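# Push the heat sealer drawer shut and get blue

## Task

Slide the heat sealer's loaded drawer all the way closed so that, at the end, the sealer's light shows blue, the seal sheet is still centred and squarely aligned on the plate, and the sealing frame is still resting on that sheet. None of this may rely on the robot holding something in place; the gripper must release and back away before the scene is ended.

## Robot and tools

Robot: one arm with six joints (waist, shoulder, elbow, wrist pitch, wrist yaw, wrist roll) and a two-finger parallel gripper. The fingers extend along the gripper's own +z axis and close along its y axis. end_effector_position is the point midway between the finger pads, roughly 1 cm behind the tips.

Frame: all poses are in the scene frame. Its origin sits on the table surface straight below the arm's base; +z is up; looking along +x, +y is to the left. The base may be slightly tilted. Reported hand positions can be a little wrong, worse at long reach, and motions tend to stop a centimetre or so short, usually low. Commands of only a few mm may produce no motion.

Row format (used by every moving call): 8 numbers [x, y, z, qw, qx, qy, qz, opening]. x, y, z is an absolute target position in metres; qw, qx, qy, qz is an absolute target orientation quaternion, w first, both in the scene frame. opening runs from -1 (closed) to +1 (fully open, 0.094 m). There is one arm, so each row is one pose for that arm. Repeat the wanted quaternion in every row rather than copying the reported one, which may have drifted.

execute_actions: argument actions, a list holding zero or one item, plus optional pictures (true/false). An empty list just reports the state. A motion item is {"rows": [...], "steps": n}: 1 to 15 rows, n at most 15 (default 15), each step lasting 1/30 s; rows apply one per step and the final row repeats to fill the step count. A wait item is {"steps": n} with n up to 300, counted from the previous result, so thinking time eats into it. A call is rejected (nothing sent) if any target lies over 0.6 m from the last reported position along any of the gripper's axes. Each step, the controller clamps the commanded pose to within 70 mm and 16 degrees of the measured pose, favouring position over orientation. After the last step the arm only continues to that clamped pose, so check the result and send the remainder.

move: argument target, one row as above (absolute pose), and speed in m/s from 0.002 to 0.5 (default 0.25; rotation rate capped at double that in rad/s). It follows a straight path lasting 0.5 to 10 s; longer paths are cut off at 10 s. It does not slow for obstacles, may overshoot speed (especially near a straight arm), and the opening is applied at the start. Faster contact and aiming farther past a surface both mean harder impact. The result adds a "move:" line: the ending (done, off_target, moving, held, fault) and which limits acted; limits=paced means the pose was clamped, limits=held means a safety check blocked some steps and the arm may then lurch quickly. It also gives distance from target.

wait: argument seconds, 0 to 10; the robot gets no new command.

zoom_image: camera (cam_high, cam_low or cam_wrist) and region [x0, y0, x1, y1] in that image's pixels from the top-left, at most 504 x 504. cam_high and cam_low are fixed, 672x504; cam_wrist is a 616x616 fisheye on the hand. Calibration matrices are supplied and may be off by a couple of degrees and millimetres.

finished_scene: argument scene, the number of the scene being closed. Irreversible; the result reports success. Replying without any tool call also ends things.

Result lines: the state line gives end_effector_position and end_effector_quat_wxyz. Joint positions and Joint velocities list the six joints in base-to-hand order (rad, rad/s) then the finger-pad gap (m, m/s). Joint limits (rad): waist -2.880 to 2.880, shoulder 0.000 to 3.142, elbow 0.000 to 3.019, wrist pitch -1.693 to 1.571, wrist yaw -1.571 to 1.571, wrist roll -2.094 to 2.094. grip_measured is finger opening on the command scale (may be off by about 1 mm). "Hand target" is the pose the controller is heading to. "pose unreachable" and per-step HELD mean a clearance check altered or blocked the command (a mount under the base counts as arm). Joint torques are raw drive outputs with offsets and noise. MOTOR HOT appears at 85 °C; at 100 °C an OVER-TEMPERATURE FAULT drops the arm. Any FAULT line means a stop.

Gripping: to hold, command about 0.03 below grip_measured; each pad pushes up to about 50 to 62 N.

The sealer: pushing the drawer completely in and leaving it there makes the sealer lock it and run a cycle. Light: green ready, amber locked and running, blue sealed, red drawer not fully home or failure. To retry, pull the drawer out until green, then push fully in again. The sealer is loose on the table: it must finish within a finger's width of its start, upright and hardly rotated, so push gently and in line with the drawer. Occasionally something tugs a held part or nudges loose objects. The simulation keeps running while replies are written. Avoid drops, slams, hard shoves and anything leaving the table.

Each tool is called as name(argument=value, ...), one argument or row to a line, values as JSON.

## Session

execute_actions(
  actions=[],
)

Scene clock: 0.00 s of 5400.00 s.
end_effector_position=(+0.3120, -0.1703, +0.2421) grip_measured=+1.000 end_effector_quat_wxyz=(-0.356, -0.158, +0.899, -0.200)
Joint positions: [ 0.077  1.308  0.884 -1.365  0.761 -0.145  0.094]
Joint velocities: [-0.024 -0.015  0.002  0.012  0.007  0.007  0.   ]
Joint torques (N m, as the arm reports them, + toward a larger angle): no reading
Hand target: +0.317, -0.171, +0.243; -0.352, -0.156, +0.901, -0.201

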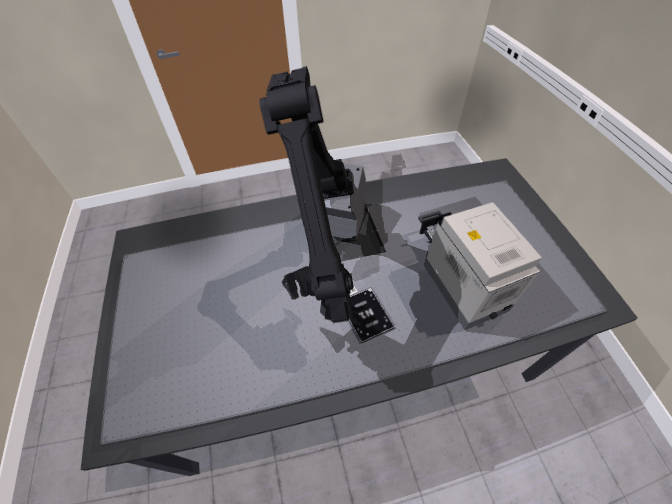

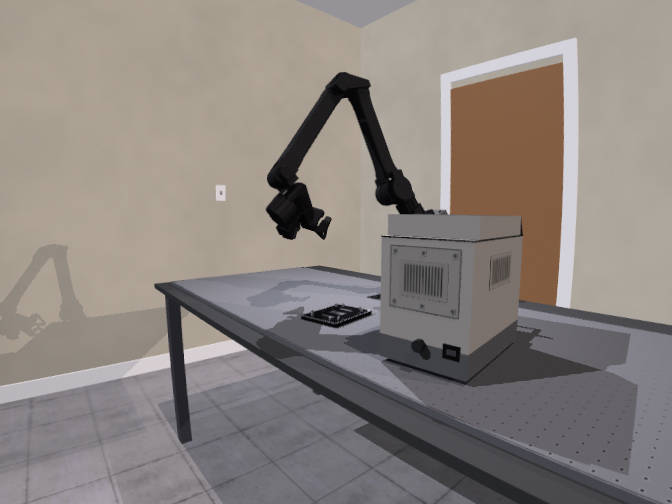

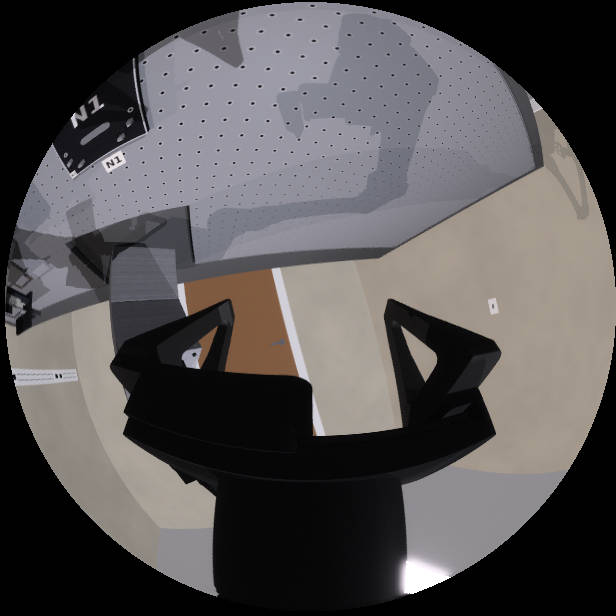

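zoom_image(
  camera="cam_high",
  region=[330, 150, 570, 350],
)

zoom_image(
  camera="cam_low",
  region=[280, 180, 560, 390],
)

Region (330, 150, 570, 350) of cam_high's 672x504 image, scaled by 2.100, with more detail than that image has.

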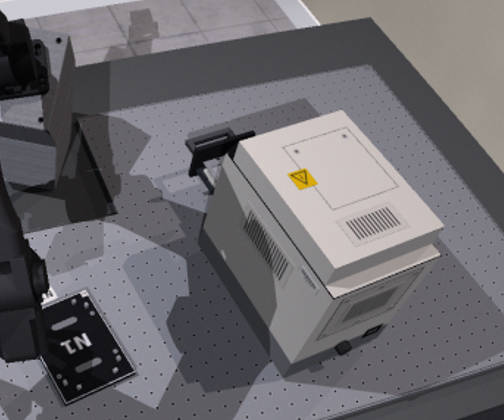

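Region (280, 180, 560, 390) of cam_low's 672x504 image, scaled by 1.800, with more detail than that image has; it fills the top 378 rows of this view, and the rest is white.

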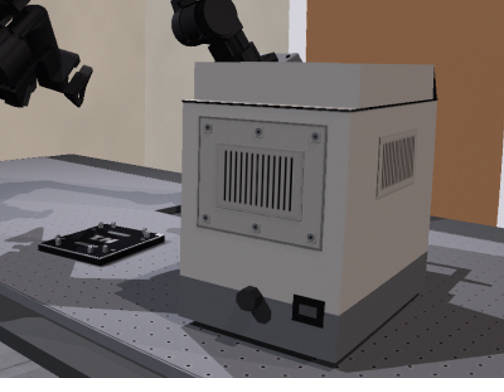

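move(
  target=[0.26, 0.08, 0.36, 0, -0.2, 0.98, 0, 1],
  speed=0.3,
)

move(
  target=[0.12, 0.24, 0.36, 0, -0.522, 0.853, 0, 1],
  speed=0.25,
)

Scene clock: 62.07 s of 5400.00 s.
end_effector_position=(+0.2581, +0.0751, +0.3579) grip_measured=+1.000 end_effector_quat_wxyz=(-0.004, -0.204, +0.979, -0.000)
Joint positions: [ 1.129  0.821  0.657 -1.342  0.551  0.51   0.094]
Joint velocities: [ 0.005 -0.015 -0.002  0.012  0.037  0.125  0.   ]
Joint torques (N m, as the arm reports them, + toward a larger angle): [ 1.8  -2.71  8.97  0.85  0.21  0.09]
Hand target: +0.259, +0.077, +0.358; -0.001, -0.200, +0.980, +0.000
Off the commanded pose: 0.006 m, 1 deg.
move: done
camera_calibration (this result's frames):
cam_wrist: T_world_to_cam=[[0.411296, -0.911497, 0.00279136, -0.0432688], [-0.743284, -0.333617, 0.579852, 0.0167221], [-0.527602, -0.240566, -0.814717, 0.566619], [0, 0, 0, 1]] pos_world=[0.329175, 0.102448, 0.452059]

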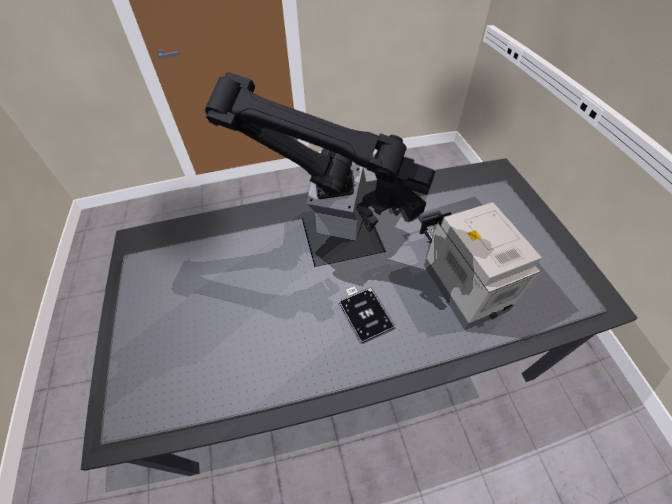

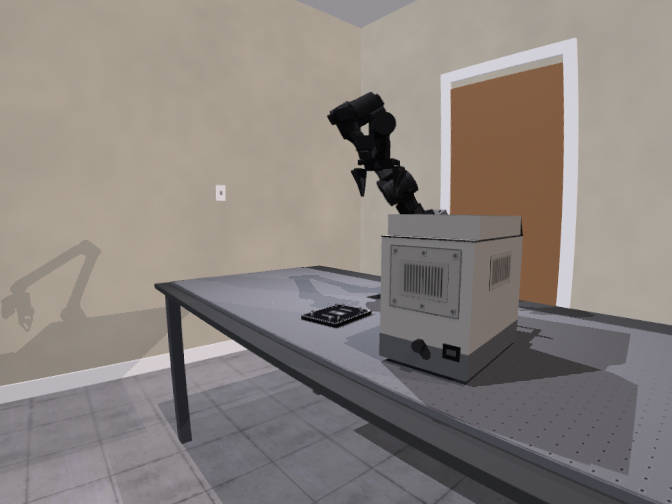

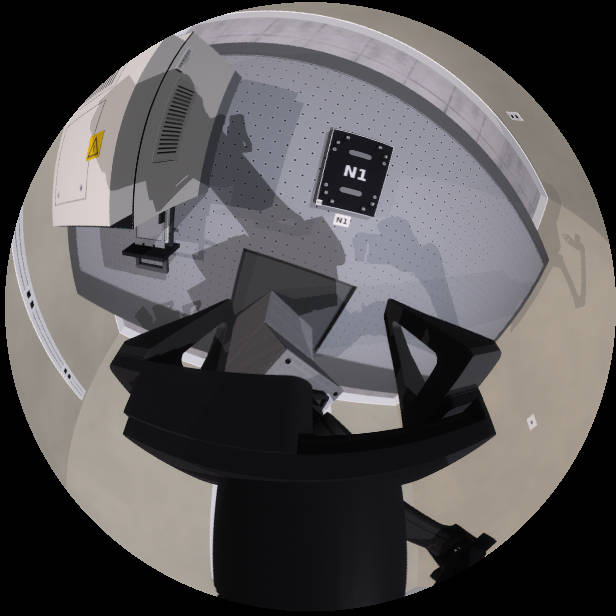

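Scene clock: 63.87 s of 5400.00 s.
end_effector_position=(+0.1186, +0.2211, +0.3488) grip_measured=+1.000 end_effector_quat_wxyz=(-0.010, -0.523, +0.852, -0.018)
Joint positions: [ 1.745  1.391  0.709 -1.228  0.483  0.549  0.094]
Joint velocities: [ 0.015 -0.024 -0.012  0.007 -0.022 -0.095  0.   ]
Joint torques (N m, as the arm reports them, + toward a larger angle): [ 4.97 -4.66 12.32  0.83 -0.02 -0.08]
Hand target: +0.121, +0.237, +0.361; -0.000, -0.522, +0.853, -0.000
Off the commanded pose: 0.022 m, 2 deg.
move: off_target
camera_calibration (this result's frames):
cam_wrist: T_world_to_cam=[[0.896781, -0.441827, 0.0239376, -0.0215078], [-0.365289, -0.708731, 0.603543, -0.00307373], [-0.249696, -0.549989, -0.796971, 0.549985], [0, 0, 0, 1]] pos_world=[0.155494, 0.290805, 0.440693]

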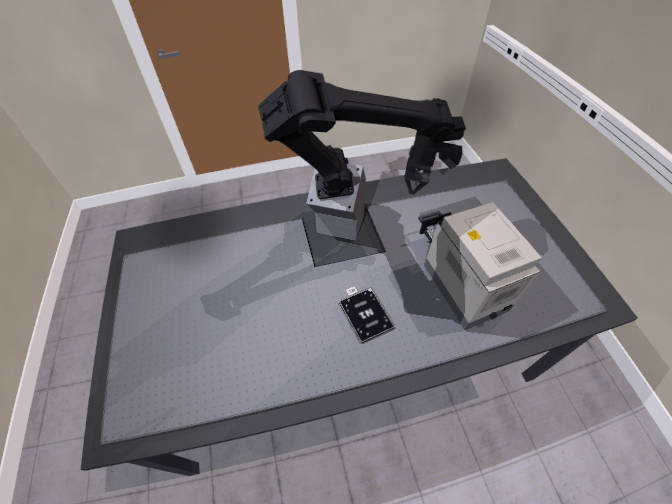

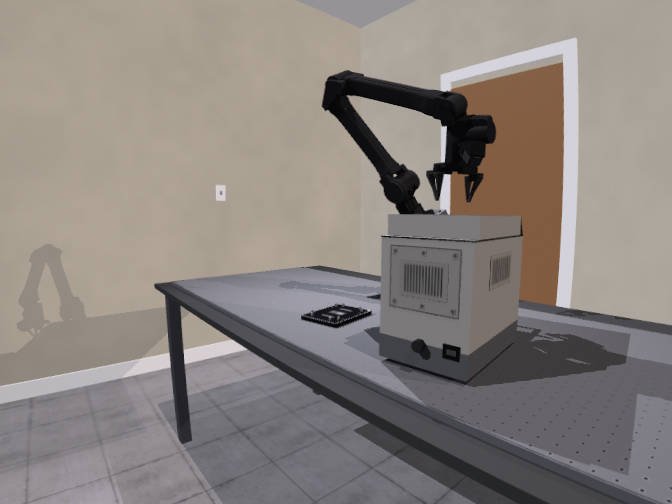

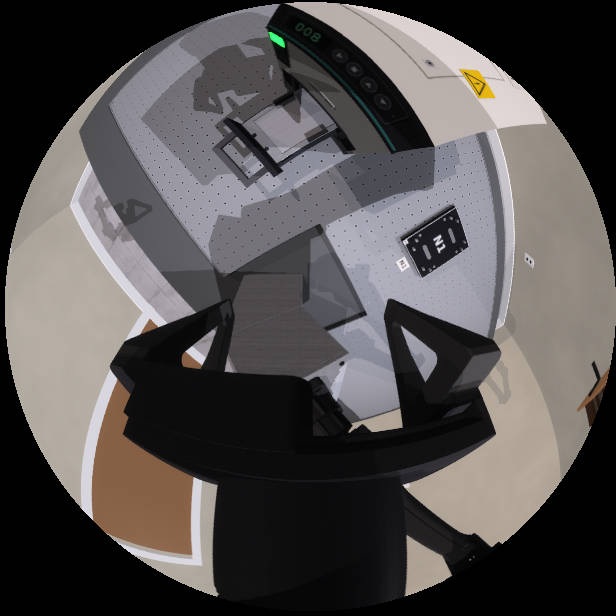

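zoom_image(
  camera="cam_wrist",
  region=[190, 20, 410, 200],
)

Region (190, 20, 410, 200) of cam_wrist's 616x616 image, scaled by 2.291, with more detail than that image has; it fills the top 412 rows of this view, and the rest is white.

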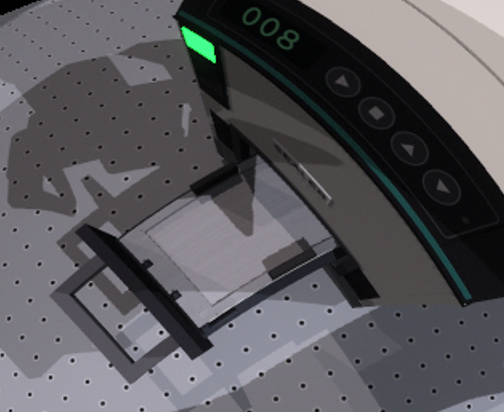

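move(
  target=[0.09, 0.27, 0.25, 0, -0.6, 0.8, 0, 1],
  speed=0.2,
)

Scene clock: 91.40 s of 5400.00 s.
end_effector_position=(+0.0863, +0.2694, +0.2531) grip_measured=+1.000 end_effector_quat_wxyz=(+0.000, -0.602, +0.798, -0.001)
Joint positions: [ 1.686  1.684  0.644 -0.794  0.502  0.271  0.094]
Joint velocities: [ 0.005  0.005  0.007 -0.007 -0.095 -0.066  0.   ]
Joint torques (N m, as the arm reports them, + toward a larger angle): [ 4.13 -6.92  6.74  1.04  0.17 -0.09]
Hand target: +0.090, +0.270, +0.251; +0.000, -0.600, +0.800, -0.000
Off the commanded pose: 0.005 m, 0 deg.
move: done
camera_calibration (this result's frames):
cam_wrist: T_world_to_cam=[[0.964917, -0.262496, 0.0056297, -0.0185419], [-0.217928, -0.78876, 0.574774, 0.0932524], [-0.146435, -0.555835, -0.818293, 0.490303], [0, 0, 0, 1]] pos_world=[0.110011, 0.341214, 0.347717]

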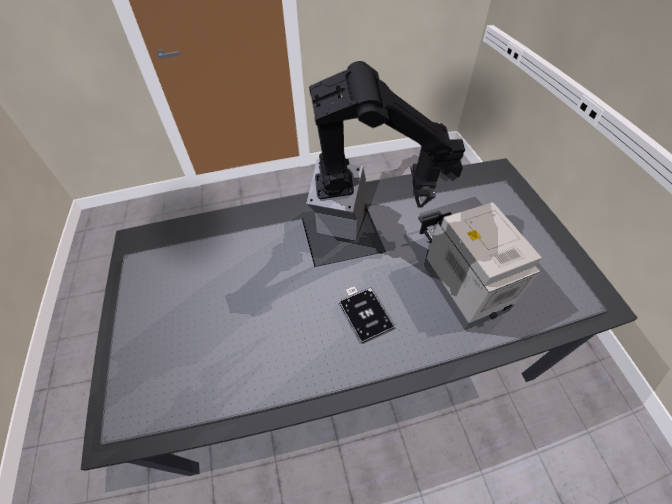

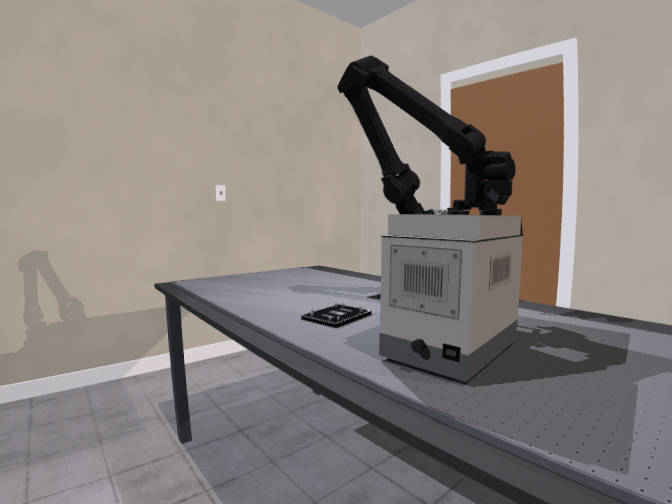

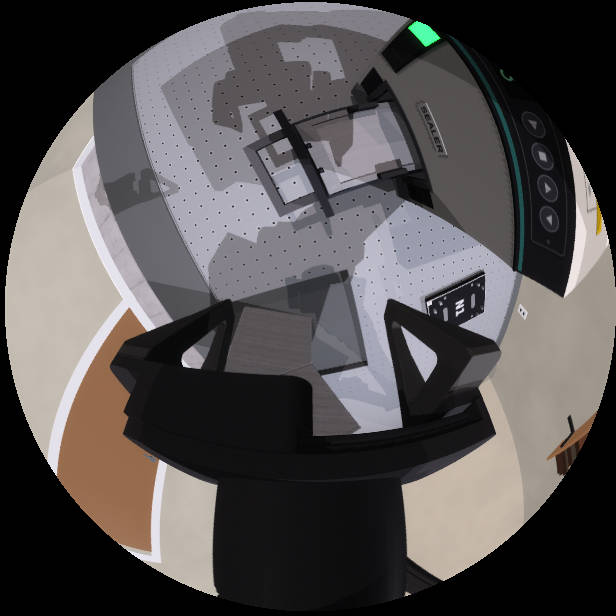

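zoom_image(
  camera="cam_wrist",
  region=[230, 50, 470, 250],
)

Region (230, 50, 470, 250) of cam_wrist's 616x616 image, scaled by 2.100, with more detail than that image has.

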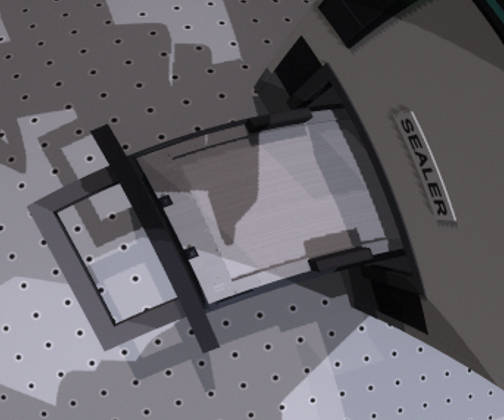

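zoom_image(
  camera="cam_high",
  region=[400, 190, 480, 260],
)

Region (400, 190, 480, 260) of cam_high's 672x504 image, scaled by 6.300, with more detail than that image has; it fills the top 441 rows of this view, and the rest is white.

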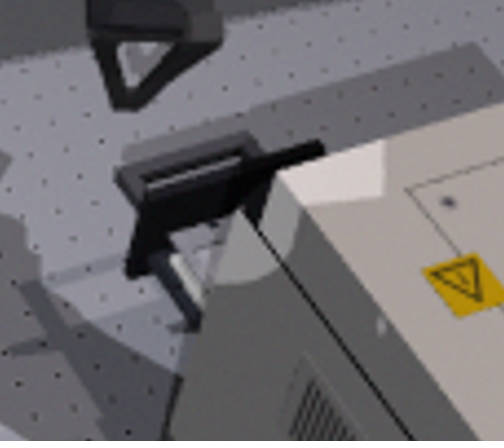

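move(
  target=[0.15, 0.235, 0.18, 0, -0.64, 0.768, 0, 1],
  speed=0.15,
)

Scene clock: 131.80 s of 5400.00 s.
end_effector_position=(+0.1493, +0.2375, +0.1829) grip_measured=+1.000 end_effector_quat_wxyz=(+0.002, -0.639, +0.769, -0.000)
Joint positions: [ 1.365  1.684  0.531 -0.489  0.558 -0.192  0.094]
Joint velocities: [ 0.015 -0.015 -0.002 -0.007  0.037 -0.081  0.   ]
Joint torques (N m, as the arm reports them, + toward a larger angle): [ 4.88 -7.    4.09  0.98 -0.09 -0.1 ]
Hand target: +0.150, +0.236, +0.180; +0.000, -0.640, +0.768, +0.000
Off the commanded pose: 0.004 m, 0 deg.
move: done
camera_calibration (this result's frames):
cam_wrist: T_world_to_cam=[[0.985123, -0.171703, 0.00713776, -0.112101], [-0.144877, -0.807441, 0.571883, 0.116194], [-0.0924307, -0.564409, -0.820304, 0.418661], [0, 0, 0, 1]] pos_world=[0.165965, 0.310868, 0.27778]

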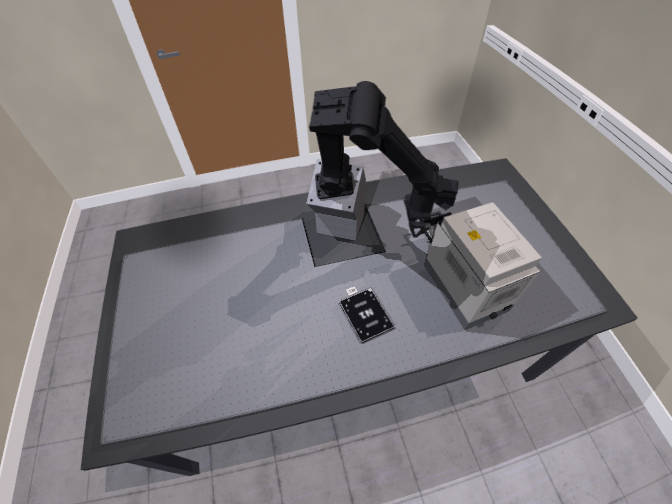

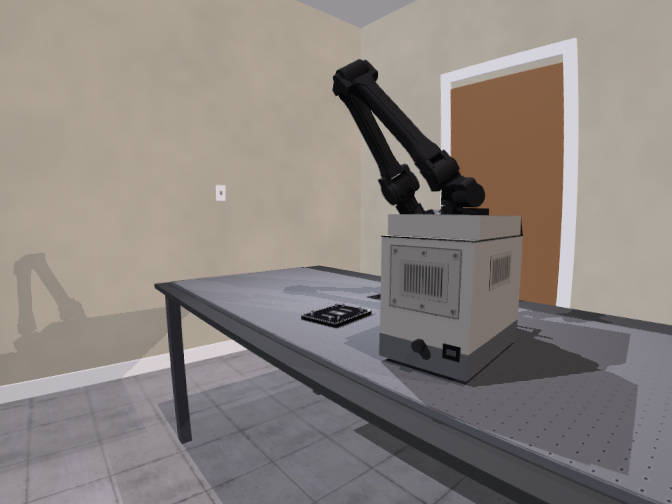

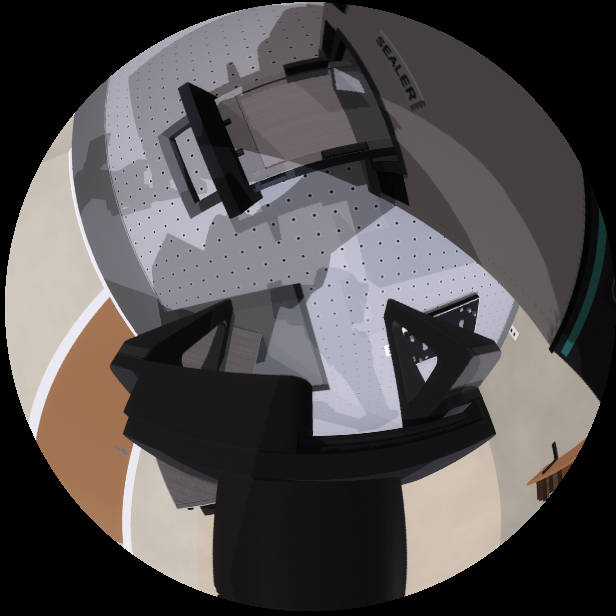

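zoom_image(
  camera="cam_wrist",
  region=[145, 10, 435, 240],
)

Region (145, 10, 435, 240) of cam_wrist's 616x616 image, scaled by 1.738, with more detail than that image has; it fills the top 400 rows of this view, and the rest is white.

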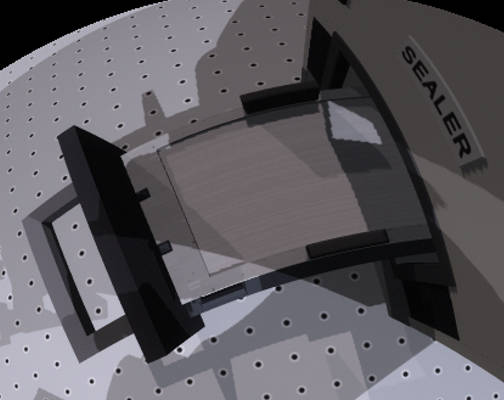

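zoom_image(
  camera="cam_high",
  region=[380, 160, 480, 260],
)

Region (380, 160, 480, 260) of cam_high's 672x504 image, scaled by 5.040, with more detail than that image has.

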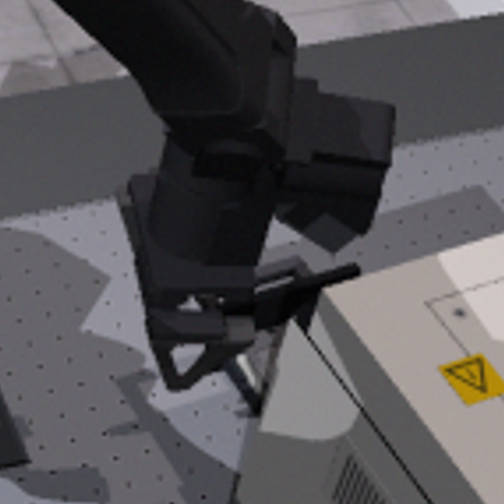

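move(
  target=[0.03, 0.30, 0.24, 0, -0.9976, -0.0698, 0, -0.4],
  speed=0.15,
)

Scene clock: 198.57 s of 5400.00 s.
end_effector_position=(+0.0347, +0.2862, +0.2351) grip_measured=-0.397 end_effector_quat_wxyz=(+0.007, +0.998, +0.060, -0.001)
Joint positions: [ 1.802  1.85   0.679 -0.736  0.465 -1.567  0.028]
Joint velocities: [-0.015 -0.015 -0.007 -0.012 -0.037  0.007 -0.001]
Joint torques (N m, as the arm reports them, + toward a larger angle): [ 7.15 -6.86  9.13  0.14 -0.21 -0.13]
Hand target: +0.031, +0.299, +0.240; +0.000, +0.998, +0.070, -0.000
Off the commanded pose: 0.015 m, 1 deg.
move: off_target
camera_calibration (this result's frames):
cam_wrist: T_world_to_cam=[[-0.132326, 0.991152, -0.0104214, -0.281153], [0.812046, 0.114431, 0.572264, -0.18813], [0.568393, 0.0672625, -0.820003, 0.27465], [0, 0, 0, 1]] pos_world=[-0.0405421, 0.281719, 0.329944]

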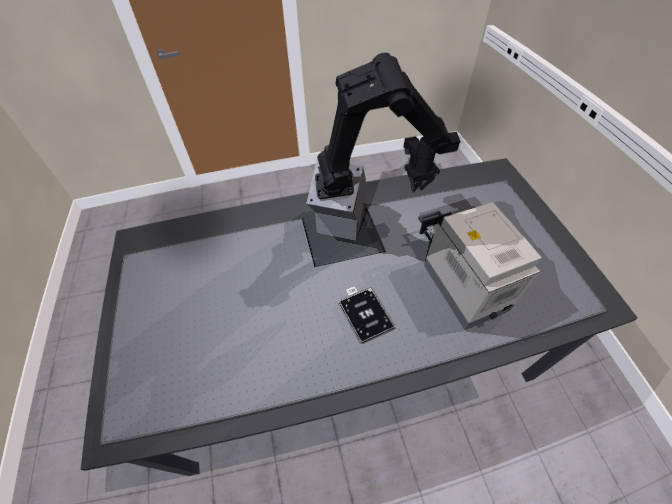

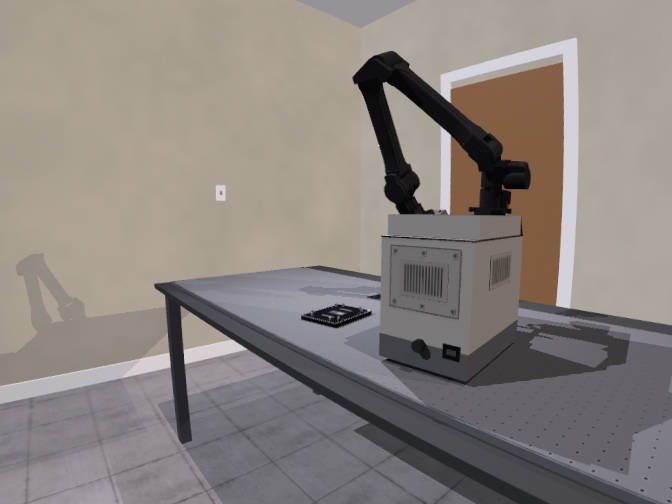

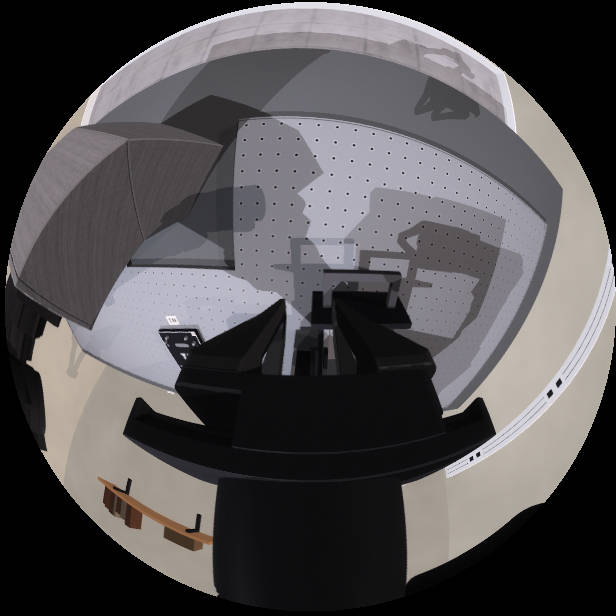

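move(
  target=[0.015, 0.342, 0.105, 0, 0.9969, 0.0785, 0, -0.4],
  speed=0.12,
)

Scene clock: 218.77 s of 5400.00 s.
end_effector_position=(+0.0112, +0.3353, +0.1094) grip_measured=-0.397 end_effector_quat_wxyz=(+0.004, +0.997, +0.083, +0.000)
Joint positions: [ 1.678  2.271  0.779 -0.345  0.503 -1.75   0.028]
Joint velocities: [ 0.005 -0.015 -0.012 -0.002  0.007 -0.11   0.001]
Joint torques (N m, as the arm reports them, + toward a larger angle): [ 6.11 -9.97  4.59  0.79  0.03 -0.1 ]
Hand target: +0.015, +0.343, +0.107; -0.000, +0.997, +0.079, +0.000
Off the commanded pose: 0.009 m, 1 deg.
move: done
camera_calibration (this result's frames):
cam_wrist: T_world_to_cam=[[-0.177442, 0.984125, -0.00365153, -0.332128], [0.80559, 0.14738, 0.57385, -0.113884], [0.565278, 0.0988832, -0.818952, 0.170903], [0, 0, 0, 1]] pos_world=[-0.0637969, 0.326741, 0.204101]

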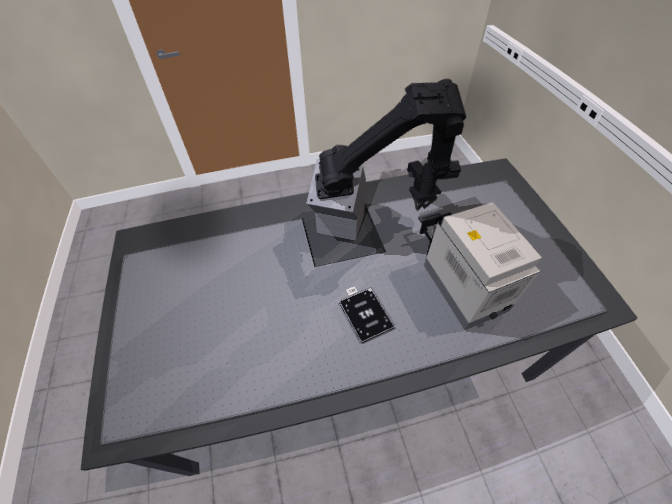

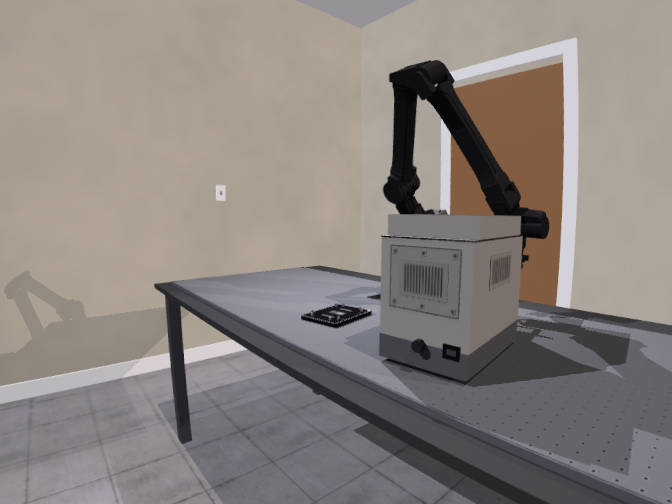

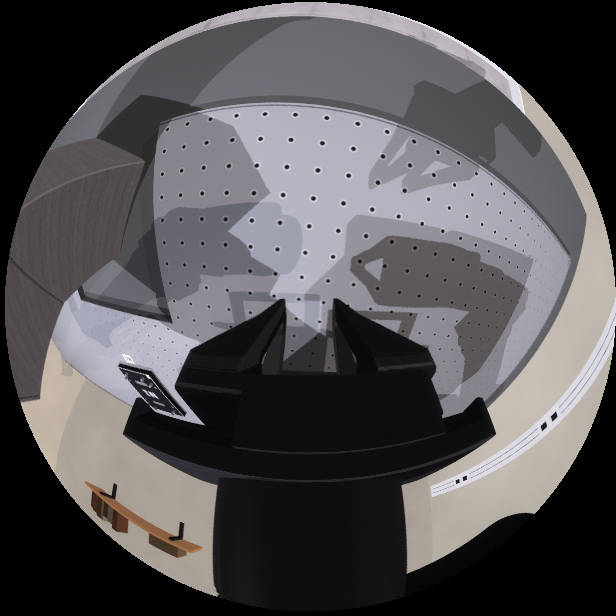

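move(
  target=[0.075, 0.357, 0.104, 0, 0.9969, 0.0785, 0, -0.4],
  speed=0.02,
)

Scene clock: 226.83 s of 5400.00 s.
end_effector_position=(+0.0632, +0.3469, +0.1007) grip_measured=-0.397 end_effector_quat_wxyz=(+0.008, +0.996, +0.088, -0.002)
Joint positions: [ 1.534  2.231  0.809 -0.345  0.533 -1.916  0.028]
Joint velocities: [-0.005  0.015  0.007  0.012  0.037  0.007 -0.001]
Joint torques (N m, as the arm reports them, + toward a larger angle): [  6.4  -11.39   4.6    0.24   0.08  -0.11]
Hand target: +0.075, +0.357, +0.104; +0.000, +0.997, +0.079, +0.000
Off the commanded pose: 0.016 m, 1 deg.
move: off_target
camera_calibration (this result's frames):
cam_wrist: T_world_to_cam=[[-0.18724, 0.982253, -0.0109314, -0.332358], [0.806389, 0.160052, 0.569316, -0.156471], [0.560962, 0.0977839, -0.822046, 0.134231], [0, 0, 0, 1]] pos_world=[-0.0113532, 0.338378, 0.195792]

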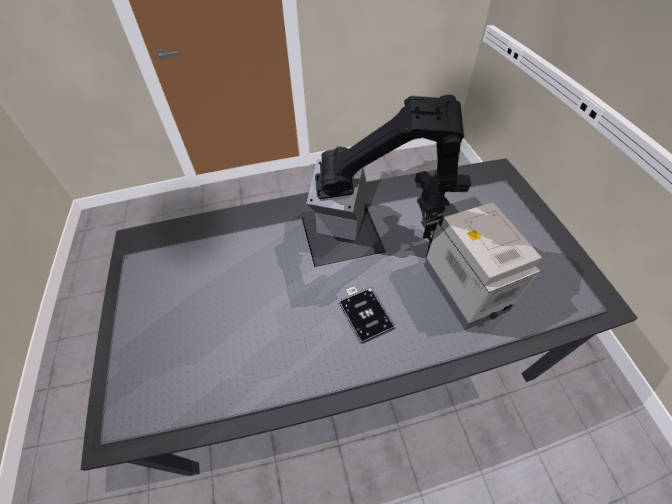

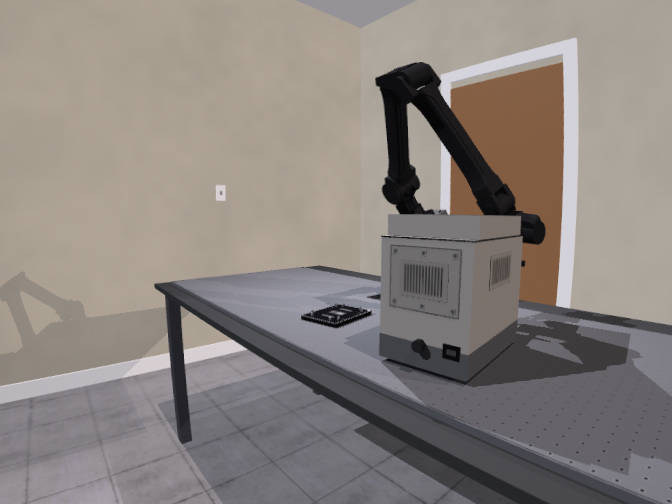

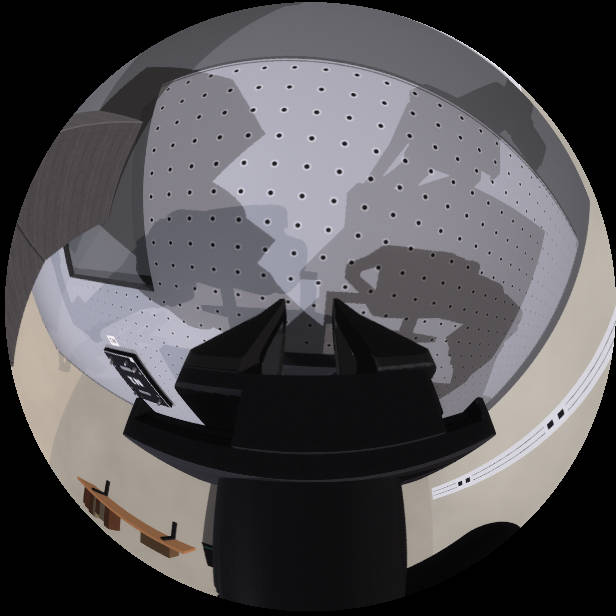

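zoom_image(
  camera="cam_high",
  region=[390, 160, 490, 260],
)

zoom_image(
  camera="cam_wrist",
  region=[230, 270, 390, 390],
)

Region (390, 160, 490, 260) of cam_high's 672x504 image, scaled by 5.040, with more detail than that image has.

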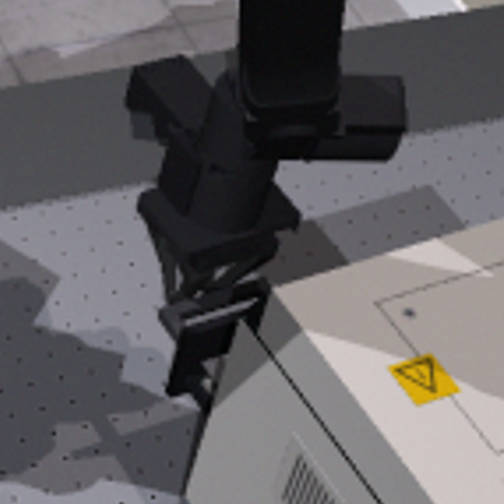

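Region (230, 270, 390, 390) of cam_wrist's 616x616 image, scaled by 3.150, with more detail than that image has; it fills the top 378 rows of this view, and the rest is white.

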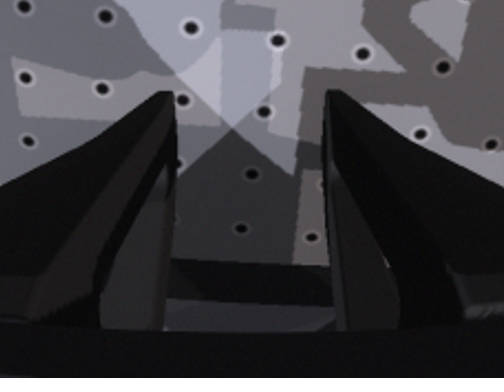

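execute_actions(
  actions=[
    {"rows": [[0.058, 0.352, 0.104, 0, 0.999, 0.02, 0, -0.4],[0.058, 0.352, 0.104, 0, 0.999, 0.02, 0, -0.4],[0.058, 0.352, 0.104, 0, 0.999, 0.02, 0, -0.4],[0.058, 0.352, 0.104, 0, 0.999, 0.02, 0, -0.4],[0.058, 0.352, 0.104, 0, 0.999, 0.02, 0, -1]], "steps": 15},
  ],
  pictures=false,
)

move(
  target=[0.15, 0.369, 0.106, 0, 0.999, -0.0436, 0, -1],
  speed=0.02,
)

Scene clock: 252.90 s of 5400.00 s.
end_effector_position=(+0.0618, +0.3478, +0.1012) grip_measured=-0.979 end_effector_quat_wxyz=(+0.006, +1.000, +0.022, -0.003)
Joint positions: [ 1.537  2.231  0.809 -0.343  0.529 -1.782  0.001]
Joint velocities: [-0.005  0.005  0.002  0.007 -0.051  0.022  0.001]
Joint torques (N m, as the arm reports them, + toward a larger angle): [  9.87 -10.43   3.07   0.68  -0.04   0.08]
Hand target: +0.058, +0.352, +0.104; -0.000, +1.000, +0.020, -0.000
Off the commanded pose: 0.006 m, 1 deg.
Steps of this call (steps 1 to 767: nothing new was sent; steps 768 to 782: all 15 steps of this action). Readings (end_effector_position):
768: (+0.0628, +0.3471, +0.1008)
769: (+0.0626, +0.3473, +0.1008)
771: (+0.0623, +0.3476, +0.1009)
775: (+0.0618, +0.3478, +0.1012)
782: the state above

Scene clock: 257.97 s of 5400.00 s.
end_effector_position=(+0.1348, +0.3617, +0.1028) grip_measured=-0.979 end_effector_quat_wxyz=(+0.006, +0.999, -0.033, -0.003)
Joint positions: [ 1.384  2.154  0.869 -0.389  0.551 -1.849  0.001]
Joint velocities: [ 0.005 -0.005 -0.007 -0.007 -0.051  0.022 -0.   ]
Joint torques (N m, as the arm reports them, + toward a larger angle): [  7.32 -12.04   5.11   0.14   0.07  -0.09]
Hand target: +0.149, +0.369, +0.106; -0.000, +0.999, -0.044, +0.000
Off the commanded pose: 0.017 m, 1 deg.
move: off_target
camera_calibration (this result's frames):
cam_wrist: T_world_to_cam=[[0.053685, 0.998518, -0.00893039, -0.372048], [0.821131, -0.0390553, 0.569402, -0.147715], [0.56821, -0.0379014, -0.822011, 0.142376], [0, 0, 0, 1]] pos_world=[0.0603674, 0.371124, 0.197821]

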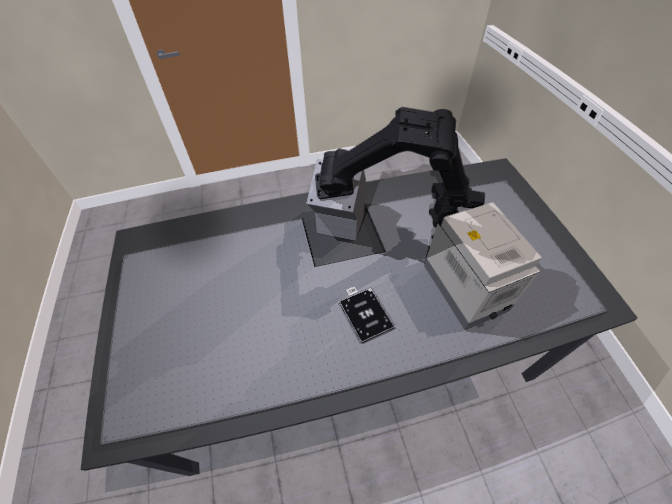

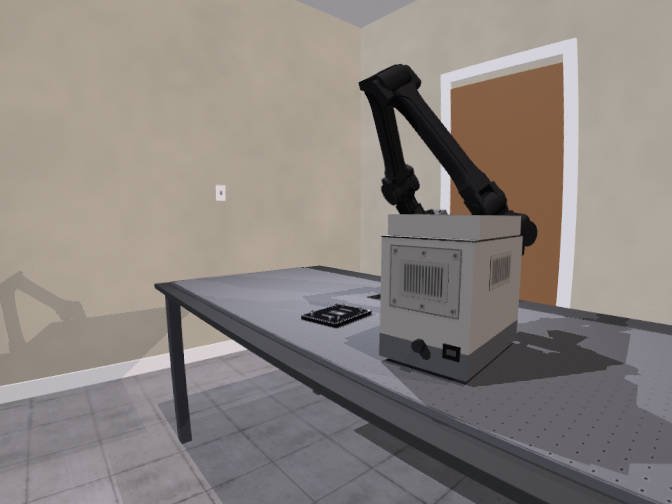

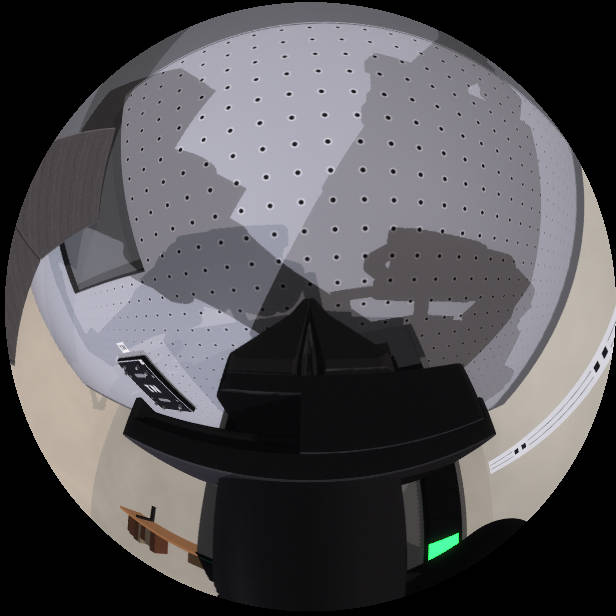

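move(
  target=[0.172, 0.372, 0.106, 0, 0.996, -0.087, 0, -1],
  speed=0.012,
)

Scene clock: 267.97 s of 5400.00 s.
end_effector_position=(+0.1397, +0.3566, +0.1021) grip_measured=-0.979 end_effector_quat_wxyz=(+0.016, +0.999, -0.046, -0.004)
Joint positions: [ 1.37   2.149  0.872 -0.41   0.556 -1.828  0.001]
Joint velocities: [-0.015 -0.005  0.007  0.022  0.037 -0.007  0.001]
Joint torques (N m, as the arm reports them, + toward a larger angle): [  4.34 -13.06   6.75   0.34   0.05   0.06]
Hand target: +0.172, +0.371, +0.107; +0.000, +0.996, -0.087, +0.001
Off the commanded pose: 0.036 m, 5 deg.
move: off_target
camera_calibration (this result's frames):
cam_wrist: T_world_to_cam=[[0.0786784, 0.996514, -0.0277538, -0.368075], [0.821652, -0.0490567, 0.567874, -0.147852], [0.564532, -0.0674833, -0.822648, 0.149971], [0, 0, 0, 1]] pos_world=[0.065779, 0.369659, 0.19712]

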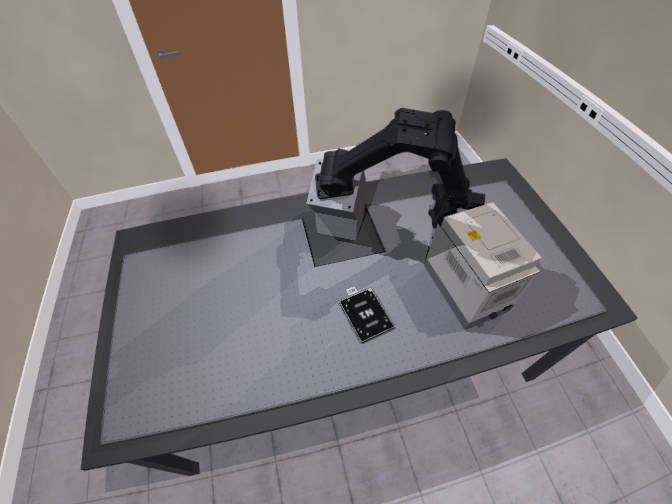

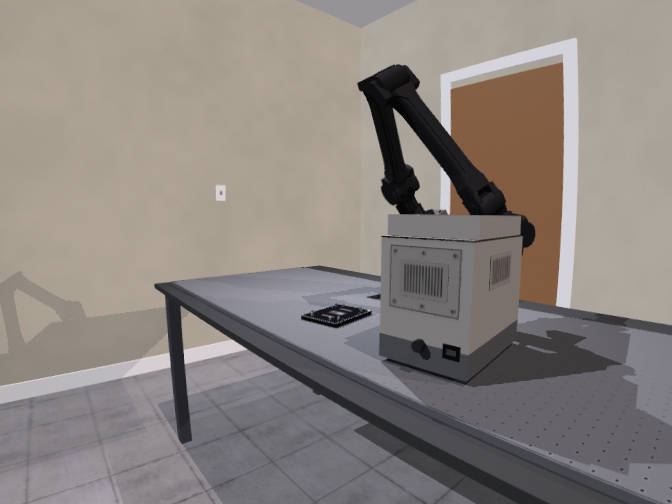

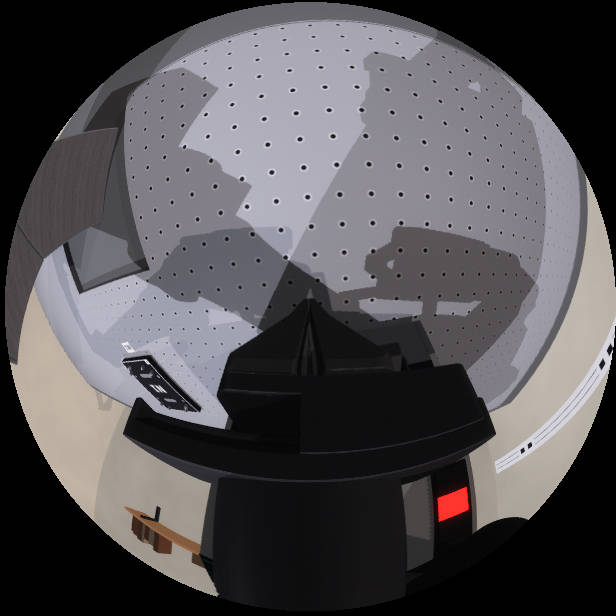

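zoom_image(
  camera="cam_high",
  region=[400, 160, 560, 340],
)

Region (400, 160, 560, 340) of cam_high's 672x504 image, scaled by 2.800, with more detail than that image has.

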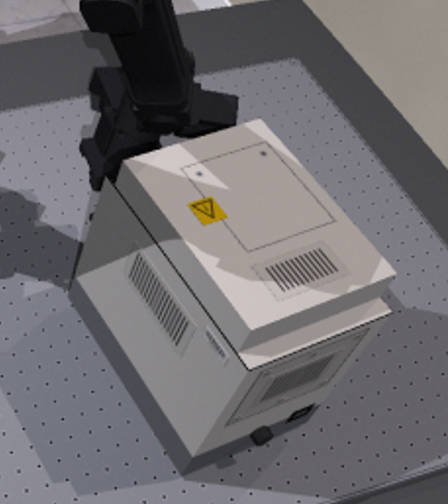

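zoom_image(
  camera="cam_high",
  region=[410, 150, 500, 250],
)

zoom_image(
  camera="cam_wrist",
  region=[330, 280, 520, 560],
)

Region (410, 150, 500, 250) of cam_high's 672x504 image, scaled by 5.040, with more detail than that image has; it fills the left 454 columns of this view, and the rest is white.

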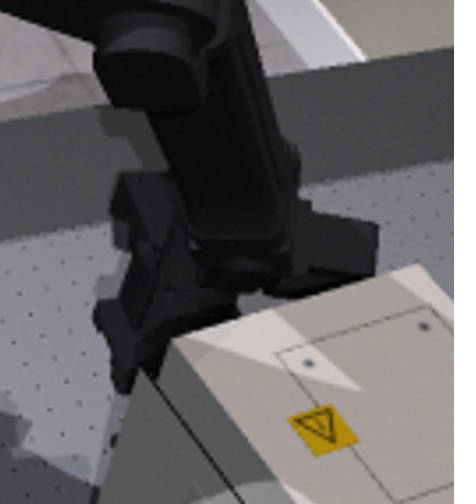

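Region (330, 280, 520, 560) of cam_wrist's 616x616 image, scaled by 1.800, with more detail than that image has; it fills the left 342 columns of this view, and the rest is white.

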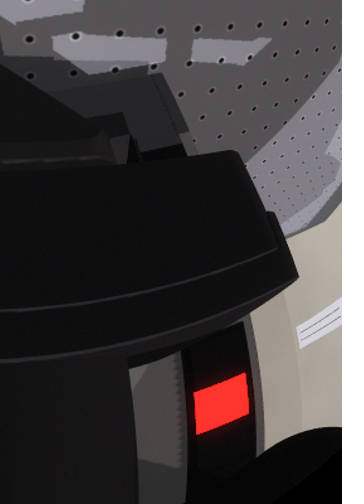

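execute_actions(
  actions=[
    {"rows": [[0.176, 0.374, 0.106, 0, 0.996, -0.075, 0, -1],[0.178, 0.375, 0.106, 0, 0.996, -0.075, 0, -1],[0.180, 0.376, 0.106, 0, 0.996, -0.075, 0, -1],[0.182, 0.377, 0.106, 0, 0.996, -0.075, 0, -1],[0.184, 0.378, 0.106, 0, 0.996, -0.075, 0, -1],[0.186, 0.379, 0.106, 0, 0.996, -0.075, 0, -1]], "steps": 15},
  ],
)

Scene clock: 301.73 s of 5400.00 s.
end_effector_position=(+0.1408, +0.3541, +0.1032) grip_measured=-0.979 end_effector_quat_wxyz=(+0.023, +0.999, -0.028, -0.005)
Joint positions: [ 1.369  2.147  0.877 -0.435  0.559 -1.856  0.001]
Joint velocities: [ 0.005 -0.005 -0.002 -0.007 -0.081 -0.022 -0.   ]
Joint torques (N m, as the arm reports them, + toward a larger angle): [  2.18 -13.49   8.91   0.59   0.03  -0.09]
Hand target: +0.186, +0.376, +0.108; +0.000, +0.997, -0.075, +0.002
Off the commanded pose: 0.052 m, 6 deg.
Steps of this call (steps 1 to 998: nothing new was sent; steps 999 to 1013: all 15 steps of this action). Readings (end_effector_position):
999: (+0.1401, +0.3567, +0.1021)
1000: (+0.1402, +0.3566, +0.1023)
1002: (+0.1405, +0.3558, +0.1026)
1006: (+0.1408, +0.3546, +0.1032)
1013: the state above
camera_calibration (this result's frames):
cam_wrist: T_world_to_cam=[[0.0431124, 0.998127, -0.0434076, -0.359549], [0.824775, -0.011038, 0.565354, -0.163146], [0.563816, -0.0601753, -0.823705, 0.147715], [0, 0, 0, 1]] pos_world=[0.0667755, 0.365963, 0.198302]

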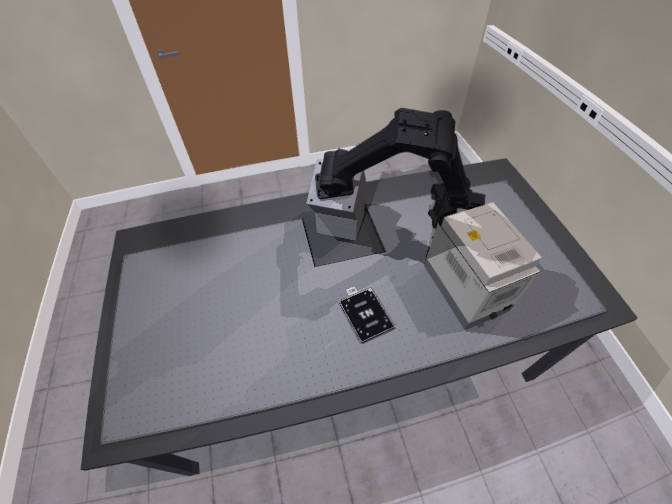

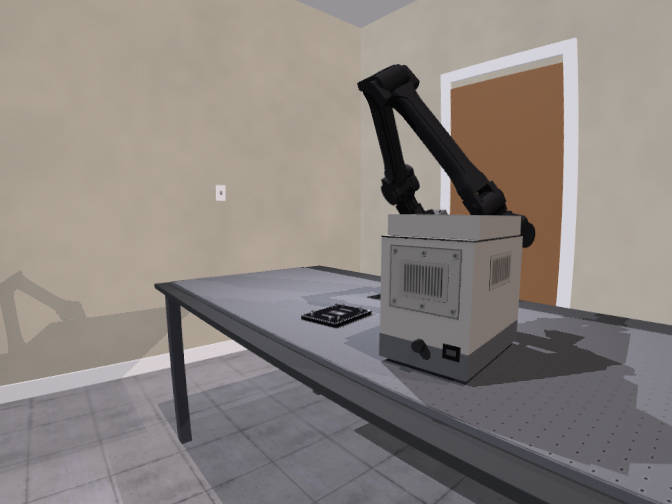

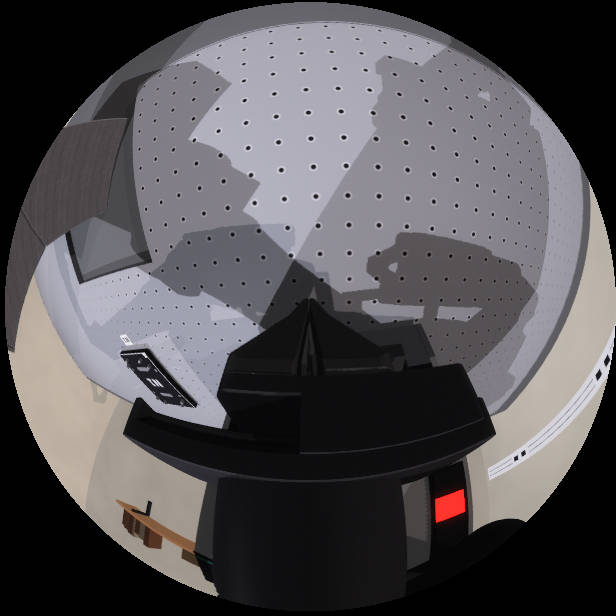

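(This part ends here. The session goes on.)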